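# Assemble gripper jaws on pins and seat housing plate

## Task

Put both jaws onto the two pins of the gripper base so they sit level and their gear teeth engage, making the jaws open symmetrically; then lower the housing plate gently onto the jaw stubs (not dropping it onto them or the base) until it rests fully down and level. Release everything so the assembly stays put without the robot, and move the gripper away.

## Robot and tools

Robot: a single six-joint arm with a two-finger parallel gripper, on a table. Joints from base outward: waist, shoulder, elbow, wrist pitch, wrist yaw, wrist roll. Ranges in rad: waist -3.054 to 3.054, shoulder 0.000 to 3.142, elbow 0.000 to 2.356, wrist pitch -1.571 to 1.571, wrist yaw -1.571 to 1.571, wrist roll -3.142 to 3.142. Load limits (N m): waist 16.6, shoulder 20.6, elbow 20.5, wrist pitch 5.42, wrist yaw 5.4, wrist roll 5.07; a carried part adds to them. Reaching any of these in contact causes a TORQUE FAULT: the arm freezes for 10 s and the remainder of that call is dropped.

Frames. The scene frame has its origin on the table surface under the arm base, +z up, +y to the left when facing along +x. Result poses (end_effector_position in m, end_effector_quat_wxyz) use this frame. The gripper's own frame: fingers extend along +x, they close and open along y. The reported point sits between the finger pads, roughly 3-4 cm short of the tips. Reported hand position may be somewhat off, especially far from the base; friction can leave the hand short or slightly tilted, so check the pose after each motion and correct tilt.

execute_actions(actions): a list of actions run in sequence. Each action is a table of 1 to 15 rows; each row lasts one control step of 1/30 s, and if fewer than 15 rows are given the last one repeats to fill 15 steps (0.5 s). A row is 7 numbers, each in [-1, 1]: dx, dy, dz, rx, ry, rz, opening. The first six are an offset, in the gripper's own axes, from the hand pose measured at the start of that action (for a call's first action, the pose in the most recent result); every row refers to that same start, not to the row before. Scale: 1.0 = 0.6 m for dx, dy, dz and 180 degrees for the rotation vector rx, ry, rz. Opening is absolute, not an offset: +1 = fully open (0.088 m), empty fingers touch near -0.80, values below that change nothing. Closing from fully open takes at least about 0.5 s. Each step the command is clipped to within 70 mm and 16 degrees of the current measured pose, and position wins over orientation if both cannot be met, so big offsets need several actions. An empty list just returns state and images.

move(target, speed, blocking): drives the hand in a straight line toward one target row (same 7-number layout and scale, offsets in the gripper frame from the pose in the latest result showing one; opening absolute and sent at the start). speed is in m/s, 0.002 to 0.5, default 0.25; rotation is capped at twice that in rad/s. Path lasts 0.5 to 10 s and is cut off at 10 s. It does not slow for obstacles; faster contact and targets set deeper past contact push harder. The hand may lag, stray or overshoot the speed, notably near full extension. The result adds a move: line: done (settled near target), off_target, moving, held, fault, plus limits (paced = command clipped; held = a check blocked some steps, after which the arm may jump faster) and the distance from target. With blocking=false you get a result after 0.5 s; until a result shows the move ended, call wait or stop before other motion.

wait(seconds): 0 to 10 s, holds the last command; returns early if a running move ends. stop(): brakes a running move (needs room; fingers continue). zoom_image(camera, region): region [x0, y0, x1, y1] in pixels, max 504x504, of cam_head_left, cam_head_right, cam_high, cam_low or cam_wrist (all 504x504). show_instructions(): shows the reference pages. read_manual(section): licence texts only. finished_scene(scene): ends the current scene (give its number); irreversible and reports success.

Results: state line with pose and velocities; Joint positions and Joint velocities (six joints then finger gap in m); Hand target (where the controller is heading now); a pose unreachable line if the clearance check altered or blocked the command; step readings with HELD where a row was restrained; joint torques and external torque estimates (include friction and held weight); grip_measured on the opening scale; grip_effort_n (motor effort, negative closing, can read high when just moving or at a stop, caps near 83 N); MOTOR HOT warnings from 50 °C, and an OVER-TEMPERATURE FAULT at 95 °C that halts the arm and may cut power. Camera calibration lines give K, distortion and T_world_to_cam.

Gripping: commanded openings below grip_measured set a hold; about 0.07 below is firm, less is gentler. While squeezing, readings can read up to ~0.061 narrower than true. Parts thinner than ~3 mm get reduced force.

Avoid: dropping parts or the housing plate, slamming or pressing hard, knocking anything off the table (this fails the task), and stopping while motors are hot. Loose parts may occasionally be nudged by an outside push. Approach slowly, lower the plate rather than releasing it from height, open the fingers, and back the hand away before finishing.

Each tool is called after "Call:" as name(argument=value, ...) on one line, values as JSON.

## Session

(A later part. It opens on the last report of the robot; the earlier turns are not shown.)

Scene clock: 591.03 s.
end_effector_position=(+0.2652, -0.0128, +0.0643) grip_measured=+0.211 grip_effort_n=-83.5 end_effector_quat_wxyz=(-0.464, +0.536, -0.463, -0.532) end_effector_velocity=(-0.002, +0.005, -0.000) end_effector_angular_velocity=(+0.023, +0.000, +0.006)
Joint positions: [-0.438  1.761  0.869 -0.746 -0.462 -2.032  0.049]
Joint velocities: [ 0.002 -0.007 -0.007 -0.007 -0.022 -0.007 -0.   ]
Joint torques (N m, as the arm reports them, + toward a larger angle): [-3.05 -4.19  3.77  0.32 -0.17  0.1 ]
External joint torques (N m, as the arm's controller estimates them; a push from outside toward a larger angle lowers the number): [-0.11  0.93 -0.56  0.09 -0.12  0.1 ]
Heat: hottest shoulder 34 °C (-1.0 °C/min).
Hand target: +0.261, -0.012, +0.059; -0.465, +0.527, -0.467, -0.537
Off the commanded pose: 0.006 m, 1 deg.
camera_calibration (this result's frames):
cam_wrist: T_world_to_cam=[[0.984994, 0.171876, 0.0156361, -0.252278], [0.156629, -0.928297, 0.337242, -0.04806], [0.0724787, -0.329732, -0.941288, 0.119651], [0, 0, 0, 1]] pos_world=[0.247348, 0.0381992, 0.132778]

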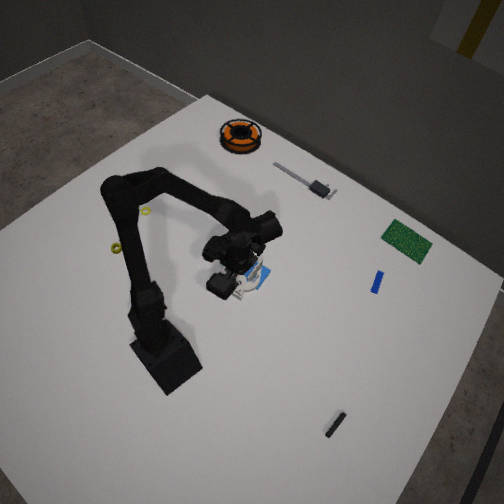

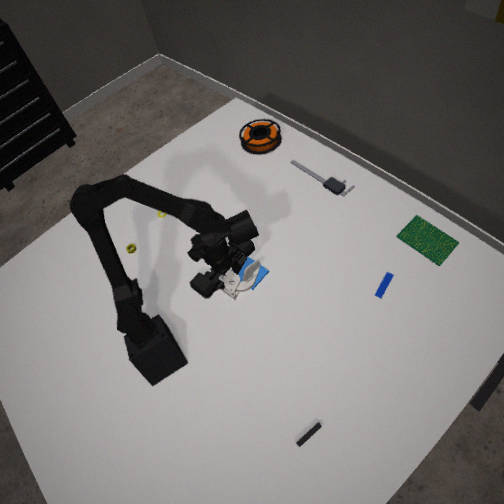

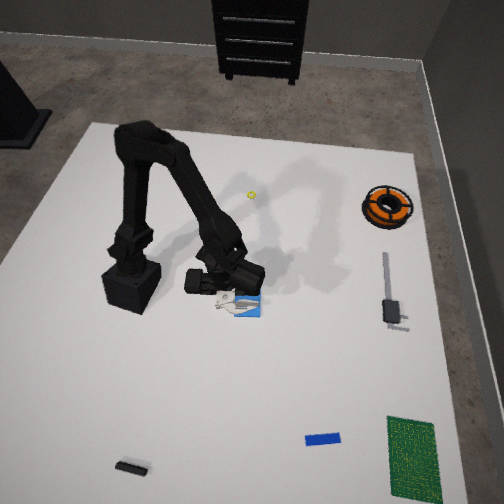

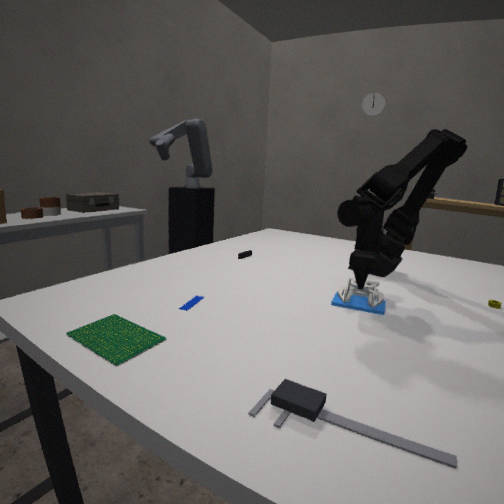

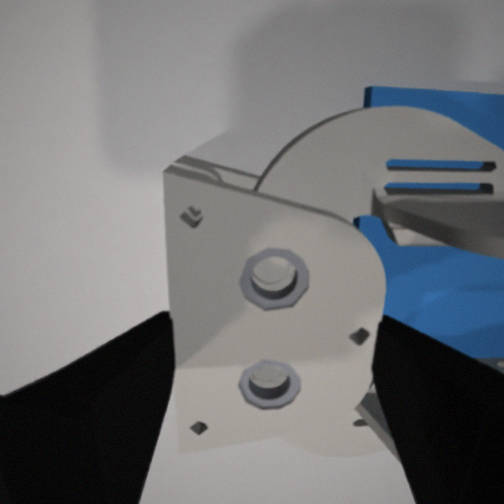

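Call:
execute_actions(actions=[[[0.0091,0.0071,0.0018,0.0032,-0.0036,0.0052,0.14],[0.0098,0.0074,0.0019,0.0032,-0.0036,0.0053,0.14],[0.0105,0.0077,0.002,0.0032,-0.0036,0.0054,0.14],[0.0112,0.0079,0.0021,0.0032,-0.0036,0.0055,0.14],[0.012,0.0079,0.0021,0.0032,-0.0036,0.0056,0.14],[0.0129,0.0079,0.0021,0.0032,-0.0036,0.0056,0.14],[0.0138,0.0079,0.0021,0.0032,-0.0036,0.0056,0.14],[0.0147,0.0079,0.0021,0.0032,-0.0036,0.0056,0.14],[0.0156,0.0079,0.0021,0.0032,-0.0036,0.0056,0.14],[0.0165,0.0079,0.0021,0.0032,-0.0036,0.0056,0.14],[0.0174,0.0079,0.0021,0.0032,-0.0036,0.0056,0.14],[0.0182,0.0079,0.0021,0.0032,-0.0036,0.0056,0.14],[0.0189,0.0079,0.0021,0.0032,-0.0036,0.0056,0.14],[0.0195,0.0079,0.0021,0.0032,-0.0036,0.0056,0.14],[0.02,0.0079,0.0021,0.0032,-0.0036,0.0056,0.14]]])

Scene clock: 601.43 s.
end_effector_position=(+0.2648, -0.0130, +0.0588) grip_measured=+0.211 grip_effort_n=-83.5 end_effector_quat_wxyz=(-0.464, +0.536, -0.463, -0.532) end_effector_velocity=(-0.008, +0.006, -0.022) end_effector_angular_velocity=(+0.019, +0.045, +0.020)
Joint positions: [-0.429  1.77   0.856 -0.719 -0.462 -2.021  0.049]
Joint velocities: [ 0.046  0.046 -0.037  0.051 -0.007  0.007 -0.   ]
Joint torques (N m, as the arm reports them, + toward a larger angle): [-3.03 -4.26  3.76  0.31 -0.16  0.09]
External joint torques (N m, as the arm's controller estimates them; a push from outside toward a larger angle lowers the number): [-0.09  0.94 -0.46  0.11 -0.11  0.09]
Heat: hottest shoulder 33 °C (-2.0 °C/min).
Hand target: +0.260, -0.012, +0.053; -0.465, +0.526, -0.468, -0.537
Off the commanded pose: 0.008 m, 1 deg.
Step readings (end_effector_position):
0: (+0.2652, -0.0128, +0.0643)
1: (+0.2651, -0.0128, +0.0642)
2: (+0.2651, -0.0127, +0.0641)
4: (+0.2650, -0.0126, +0.0636)
8: (+0.2645, -0.0125, +0.0617)
15: end_effector_position above
camera_calibration (this result's frames):
cam_wrist: T_world_to_cam=[[0.985253, 0.17038, 0.0157091, -0.25186], [0.155149, -0.928326, 0.337845, -0.0459919], [0.0721453, -0.330426, -0.941071, 0.114511], [0, 0, 0, 1]] pos_world=[0.24702, 0.0380539, 0.127258]

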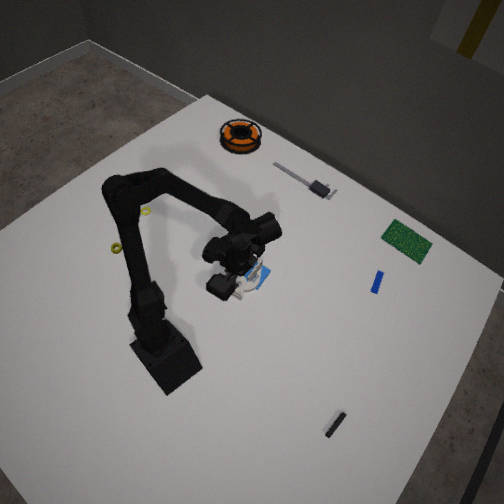

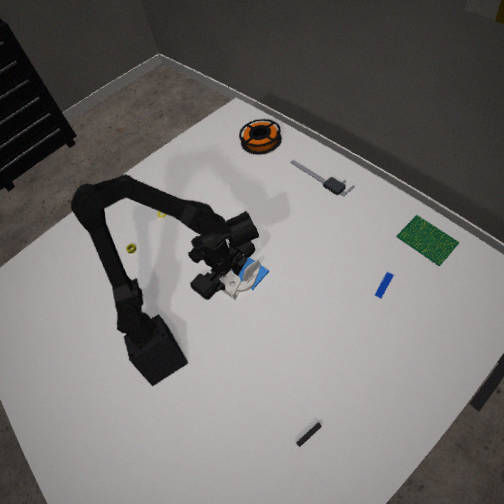

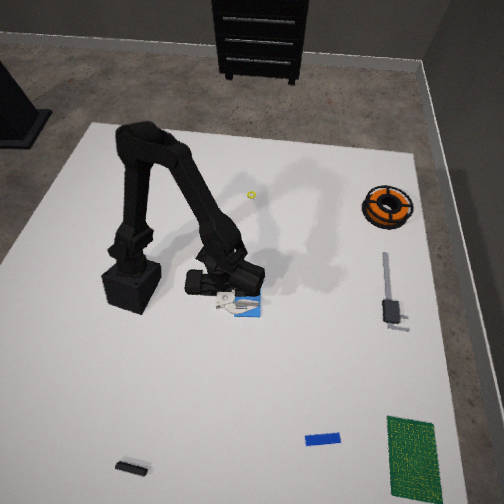

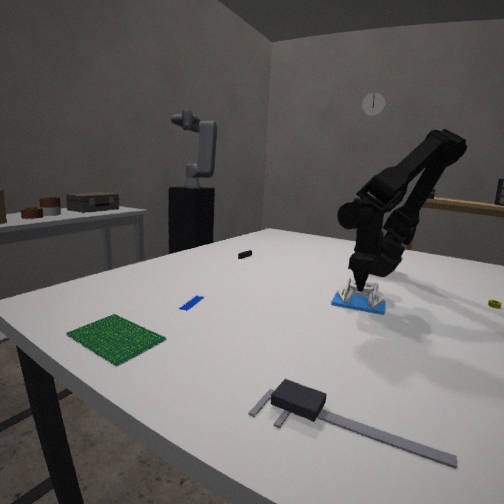

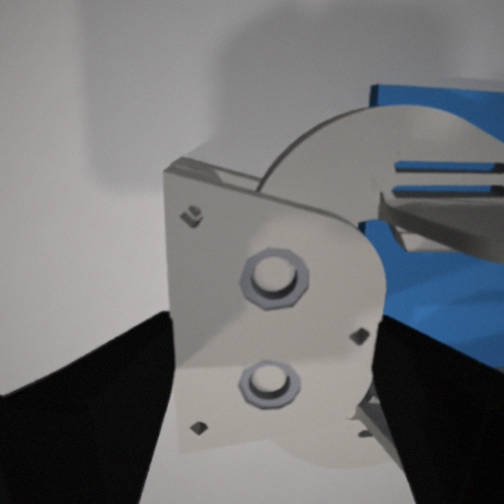

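Call:
execute_actions(actions=[])

Call:
zoom_image(camera="cam_wrist", region=[230, 240, 320, 320])

Call:
zoom_image(camera="cam_wrist", region=[225, 345, 315, 420])

Call:
zoom_image(camera="cam_wrist", region=[150, 140, 250, 220])

Scene clock: 604.37 s.
end_effector_position=(+0.2644, -0.0127, +0.0574) grip_measured=+0.211 grip_effort_n=-83.5 end_effector_quat_wxyz=(-0.464, +0.535, -0.464, -0.533) end_effector_velocity=(+0.000, +0.001, +0.001) end_effector_angular_velocity=(+0.007, -0.001, +0.004)
Joint positions: [-0.426  1.773  0.853 -0.715 -0.462 -2.019  0.049]
Joint velocities: [-0.002 -0.002  0.002 -0.007 -0.007 -0.007 -0.   ]
Joint torques (N m, as the arm reports them, + toward a larger angle): [-2.97 -4.18  3.7   0.36 -0.16  0.1 ]
External joint torques (N m, as the arm's controller estimates them; a push from outside toward a larger angle lowers the number): [-0.02  0.98 -0.52  0.15 -0.11  0.1 ]
Heat: hottest shoulder 33 °C (-2.0 °C/min).
Hand target: +0.260, -0.012, +0.053; -0.465, +0.526, -0.467, -0.537
Off the commanded pose: 0.007 m, 1 deg.
camera_calibration (this result's frames):
cam_wrist: T_world_to_cam=[[0.985235, 0.170674, 0.0135072, -0.251393], [0.156219, -0.928461, 0.336981, -0.0454081], [0.0700547, -0.329895, -0.941415, 0.11394], [0, 0, 0, 1]] pos_world=[0.246793, 0.0383347, 0.125962]

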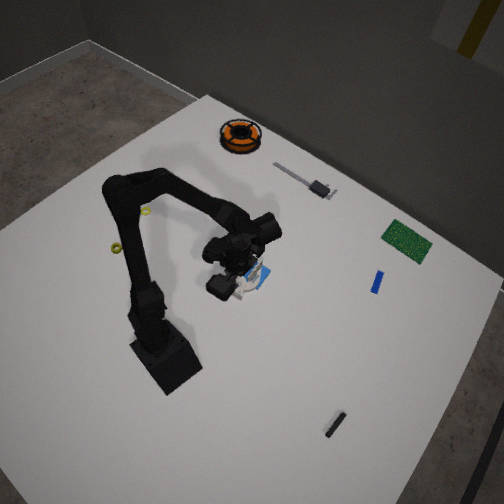

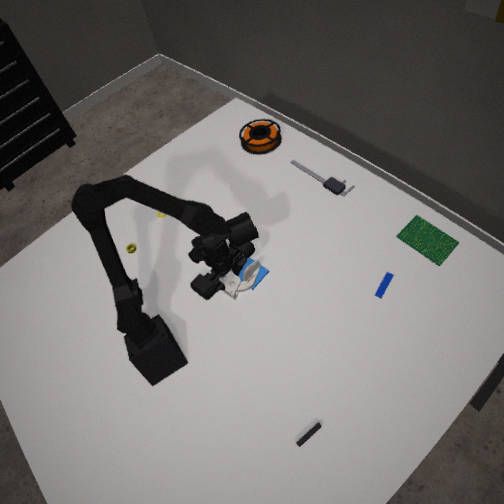

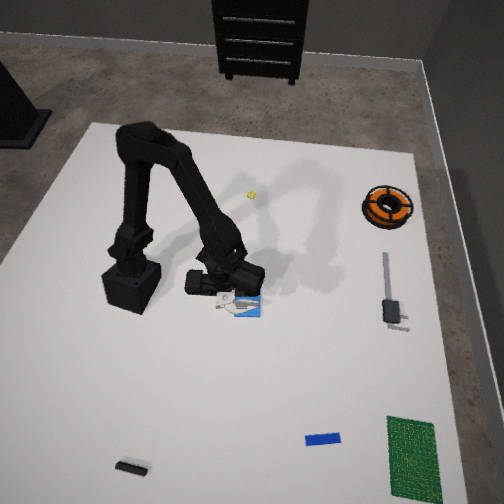

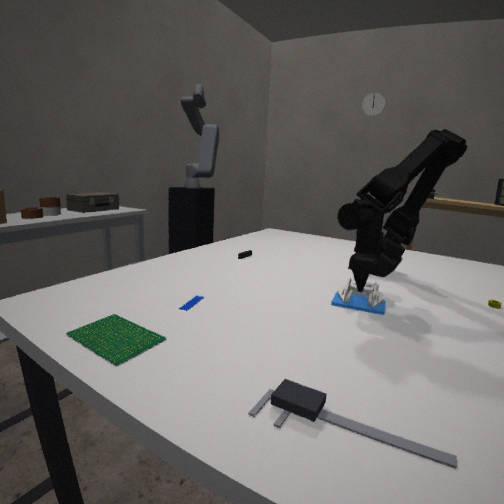

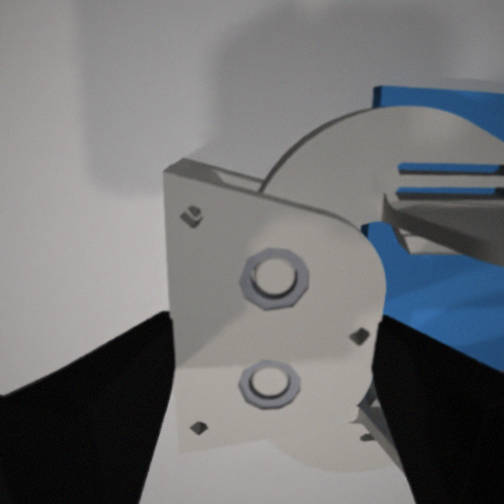

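Region (230, 240, 320, 320) of cam_wrist's 504x504 image, scaled by 5.600, with more detail than that image has.

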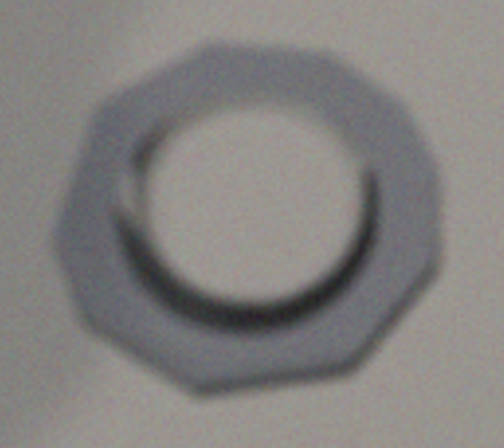

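Region (225, 345, 315, 420) of cam_wrist's 504x504 image, scaled by 5.600, with more detail than that image has.

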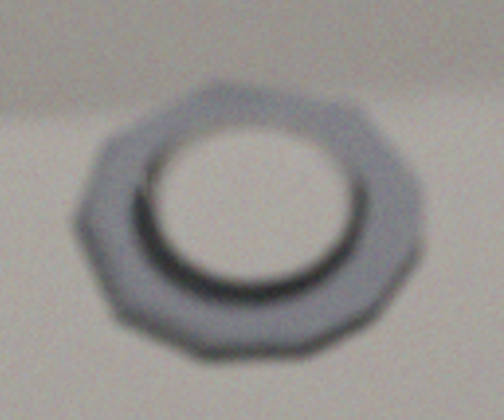

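Region (150, 140, 250, 220) of cam_wrist's 504x504 image, scaled by 5.040, with more detail than that image has; it fills the top 403 rows of this view, and the rest is white.

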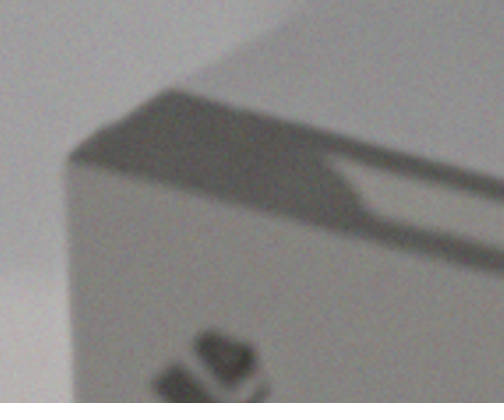

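Call:
execute_actions(actions=[[[0.0092,0.0065,0.0018,0.0032,-0.0036,0.005,0.14],[0.0099,0.0064,0.0018,0.0032,-0.0036,0.005,0.14],[0.0106,0.0063,0.0018,0.0032,-0.0036,0.005,0.14],[0.0112,0.0063,0.0018,0.0032,-0.0036,0.005,0.14],[0.0114,0.0063,0.0018,0.0032,-0.0036,0.005,0.14],[0.0114,0.0063,0.0018,0.0032,-0.0036,0.005,0.14],[0.0114,0.0063,0.0018,0.0032,-0.0036,0.005,0.14],[0.008,0.0045,0.0012,0.002,-0.0025,0.0035,0.16],[0.004,0.002,0.0006,0.001,-0.0012,0.0017,0.2],[0.001,0,0,0,0,0,0.24],[0.001,0,0,0,0,0,0.28],[0.001,0,0,0,0,0,0.32],[0.001,0,0,0,0,0,0.37],[0.001,0,0,0,0,0,0.42],[0.001,0,0,0,0,0,0.46]]])

Scene clock: 610.13 s.
end_effector_position=(+0.2644, -0.0130, +0.0569) grip_measured=+0.356 grip_effort_n=13.3 end_effector_quat_wxyz=(-0.465, +0.534, -0.464, -0.531) end_effector_velocity=(-0.003, +0.001, -0.001) end_effector_angular_velocity=(+0.010, +0.007, -0.000)
Joint positions: [-0.427  1.774  0.852 -0.711 -0.462 -2.015  0.056]
Joint velocities: [-0.002 -0.002 -0.007 -0.007 -0.007 -0.007  0.059]
Joint torques (N m, as the arm reports them, + toward a larger angle): [-3.22 -5.59  4.68  0.14 -0.07 -0.1 ]
External joint torques (N m, as the arm's controller estimates them; a push from outside toward a larger angle lowers the number): [-0.26 -0.44  0.45 -0.08 -0.02 -0.1 ]
Heat: hottest shoulder 33 °C (-2.0 °C/min).
Hand target: +0.264, -0.013, +0.057; -0.464, +0.535, -0.464, -0.533
Off the commanded pose: 0.000 m, 0 deg.
Step readings (end_effector_position):
0: (+0.2644, -0.0127, +0.0574)
1: (+0.2643, -0.0126, +0.0573)
2: (+0.2644, -0.0127, +0.0573)
4: (+0.2644, -0.0128, +0.0570)
8: (+0.2644, -0.0129, +0.0569)
15: end_effector_position above
camera_calibration (this result's frames):
cam_wrist: T_world_to_cam=[[0.985898, 0.166711, 0.0145891, -0.251577], [0.152091, -0.928972, 0.337461, -0.04451], [0.0698112, -0.330483, -0.941227, 0.11343], [0, 0, 0, 1]] pos_world=[0.24688, 0.0380786, 0.125454]

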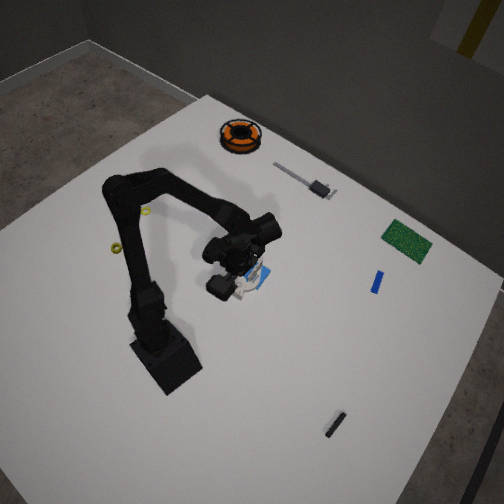

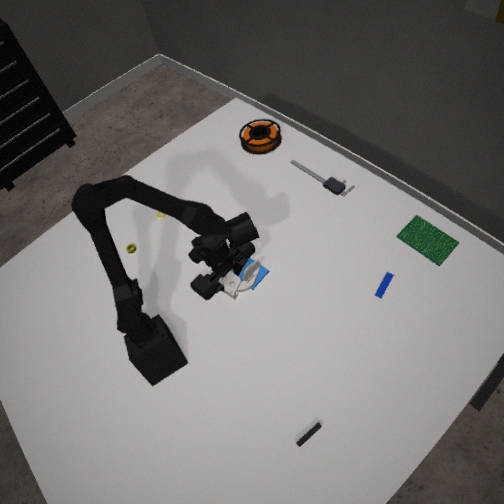

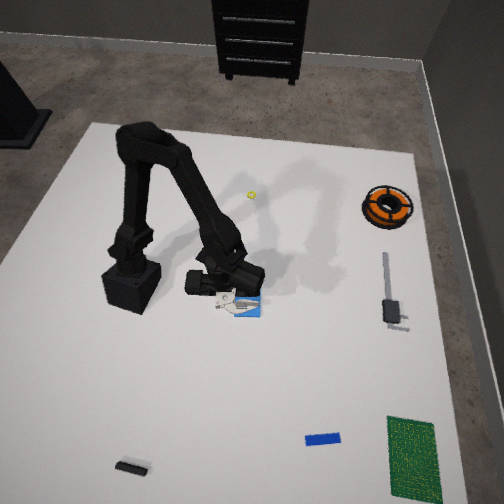

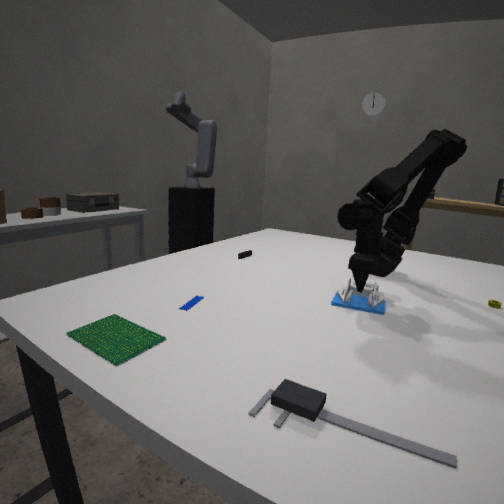

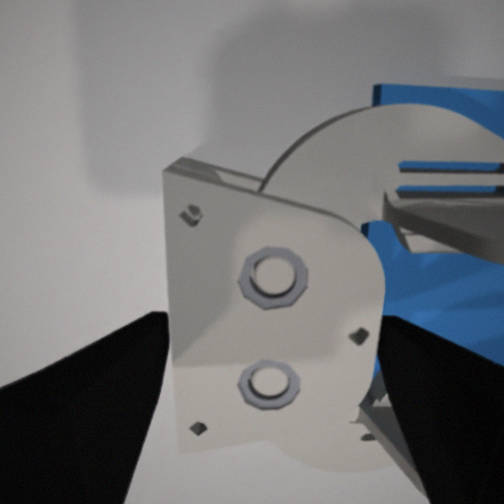

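Call:
execute_actions(actions=[[[-0.003,-0.002,-0.0005,-0.001,0.0012,-0.0017,0.48],[-0.007,-0.0045,-0.0011,-0.002,0.0024,-0.0034,0.48],[-0.012,-0.0068,-0.0017,-0.003,0.0036,-0.005,0.48],[-0.017,-0.0068,-0.0017,-0.003,0.0036,-0.005,0.48],[-0.023,-0.0068,-0.0017,-0.003,0.0036,-0.005,0.48],[-0.03,-0.0068,-0.0017,-0.003,0.0036,-0.005,0.48],[-0.038,-0.0068,-0.0017,-0.003,0.0036,-0.005,0.48],[-0.047,-0.0068,-0.0017,-0.003,0.0036,-0.005,0.48],[-0.056,-0.0068,-0.0017,-0.003,0.0036,-0.005,0.48],[-0.066,-0.0068,-0.0017,-0.003,0.0036,-0.005,0.48],[-0.076,-0.0068,-0.0017,-0.003,0.0036,-0.005,0.48],[-0.086,-0.0068,-0.0017,-0.003,0.0036,-0.005,0.48],[-0.096,-0.006,-0.003,-0.003,0.0036,-0.005,0.48],[-0.106,-0.004,-0.006,-0.003,0.0036,-0.005,0.48],[-0.116,-0.001,-0.011,-0.003,0.0036,-0.005,0.48]],[[-0.05,0.003,-0.017,-0.003,0.0036,-0.005,0.48],[-0.06,0.007,-0.024,-0.003,0.0036,-0.005,0.48],[-0.069,0.012,-0.032,-0.003,0.0036,-0.005,0.48],[-0.078,0.017,-0.041,-0.003,0.0036,-0.005,0.48],[-0.086,0.022,-0.05,-0.003,0.0036,-0.005,0.48],[-0.094,0.027,-0.059,-0.003,0.0036,-0.005,0.48],[-0.101,0.032,-0.068,-0.003,0.0036,-0.005,0.48],[-0.107,0.037,-0.077,-0.003,0.0036,-0.005,0.48],[-0.112,0.041,-0.085,-0.003,0.0036,-0.005,0.48],[-0.116,0.044,-0.091,-0.003,0.0036,-0.005,0.48],[-0.119,0.046,-0.096,-0.003,0.0036,-0.005,0.48],[-0.121,0.047,-0.099,-0.003,0.0036,-0.005,0.48],[-0.122,0.048,-0.1,-0.003,0.0036,-0.005,0.48]]])

Scene clock: 615.70 s.
end_effector_position=(+0.2438, -0.0734, +0.1777) grip_measured=+0.477 grip_effort_n=12.8 end_effector_quat_wxyz=(-0.468, +0.548, -0.459, -0.520) end_effector_velocity=(-0.018, -0.031, +0.017) end_effector_angular_velocity=(+0.053, +0.050, +0.004)
Joint positions: [-0.824  1.727  1.154 -1.205 -0.412 -2.437  0.062]
Joint velocities: [-0.139  0.105  0.105 -0.139  0.022 -0.183 -0.   ]
Joint torques (N m, as the arm reports them, + toward a larger angle): [-2.5  -3.88  6.59  0.01  0.   -0.13]
External joint torques (N m, as the arm's controller estimates them; a push from outside toward a larger angle lowers the number): [-0.31  0.9   1.38 -0.2   0.1  -0.13]
External joint torques at the end of the 1st action: [-0.72 -1.84  1.41 -0.2   0.09 -0.13]
Heat: hottest shoulder 33 °C (-2.0 °C/min).
Hand target: +0.244, -0.077, +0.179; -0.465, +0.546, -0.458, -0.525
Off the commanded pose: 0.004 m, 1 deg.
Step readings (end_effector_position; steps 1 to 15: 1st action; 16 to 30: 2nd action):
0: (+0.2644, -0.0130, +0.0569)
1: (+0.2644, -0.0130, +0.0569)
2: (+0.2644, -0.0130, +0.0569)
4: (+0.2638, -0.0128, +0.0577)
8: (+0.2627, -0.0127, +0.0674)
15: (+0.2651, -0.0138, +0.1053)
16: (+0.2647, -0.0153, +0.1116)
17: (+0.2638, -0.0178, +0.1180)
19: (+0.2613, -0.0256, +0.1310)
23: (+0.2532, -0.0455, +0.1557)
30: end_effector_position above
camera_calibration (this result's frames):
cam_wrist: T_world_to_cam=[[0.984118, 0.171628, 0.0453293, -0.227588], [0.14457, -0.923091, 0.356374, -0.139343], [0.103007, -0.344161, -0.933243, 0.198061], [0, 0, 0, 1]] pos_world=[0.223717, -0.021401, 0.244813]

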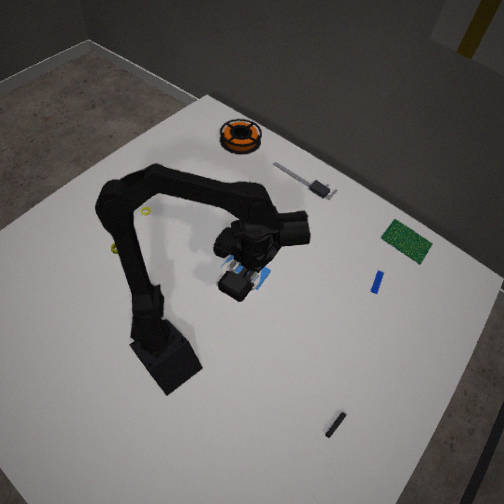

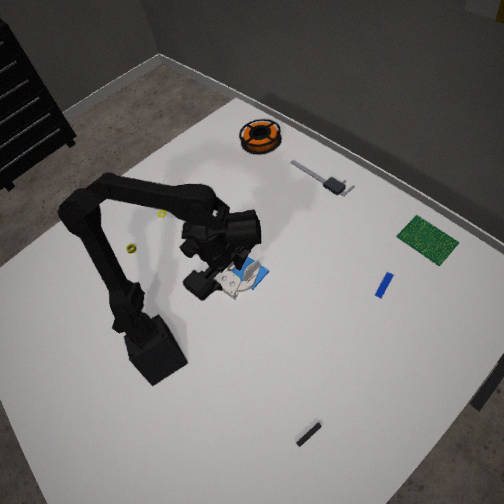

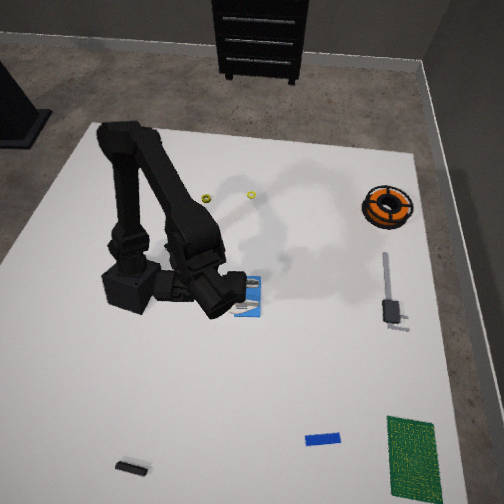

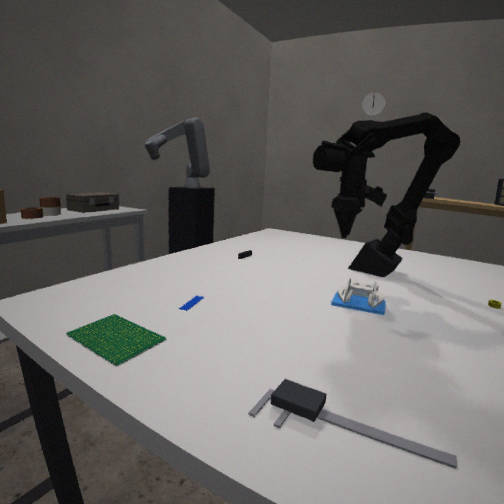

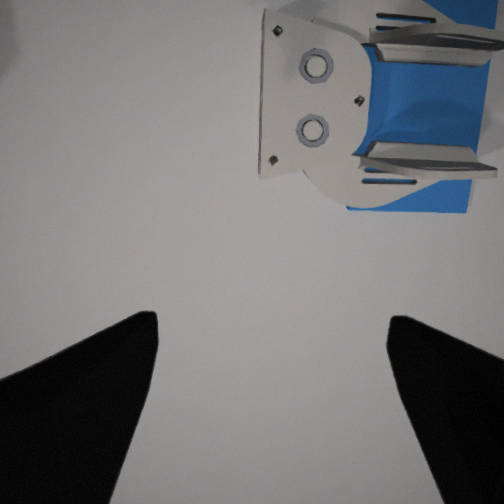

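Call:
zoom_image(camera="cam_wrist", region=[250, 0, 504, 220])

Call:
zoom_image(camera="cam_low", region=[320, 265, 400, 325])

Call:
zoom_image(camera="cam_head_right", region=[200, 245, 280, 310])

Region (250, 0, 504, 220) of cam_wrist's 504x504 image, scaled by 1.984, with more detail than that image has; it fills the top 437 rows of this view, and the rest is white.

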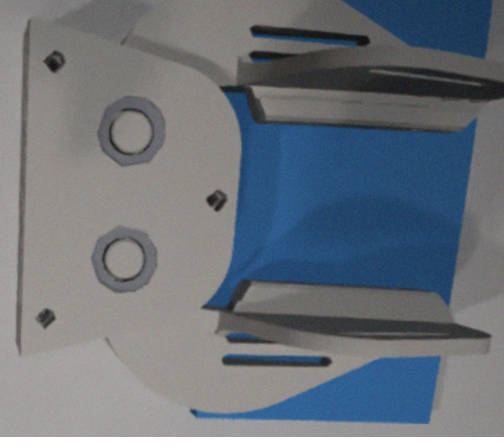

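Region (320, 265, 400, 325) of cam_low's 504x504 image, scaled by 6.300, with more detail than that image has; it fills the top 378 rows of this view, and the rest is white.

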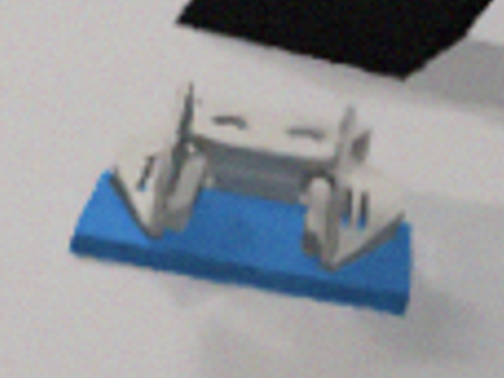

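Region (200, 245, 280, 310) of cam_head_right's 504x504 image, scaled by 6.300, with more detail than that image has; it fills the top 410 rows of this view, and the rest is white.

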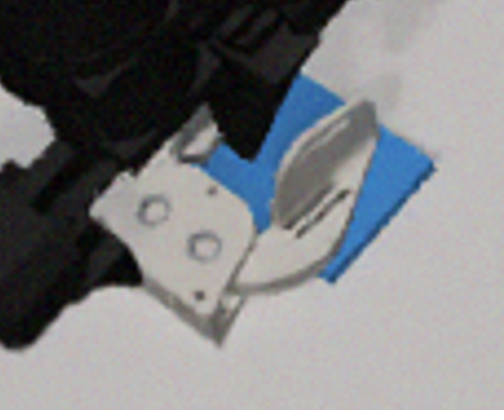

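Call:
finished_scene(scene=2)

The scene is finished: the task was done.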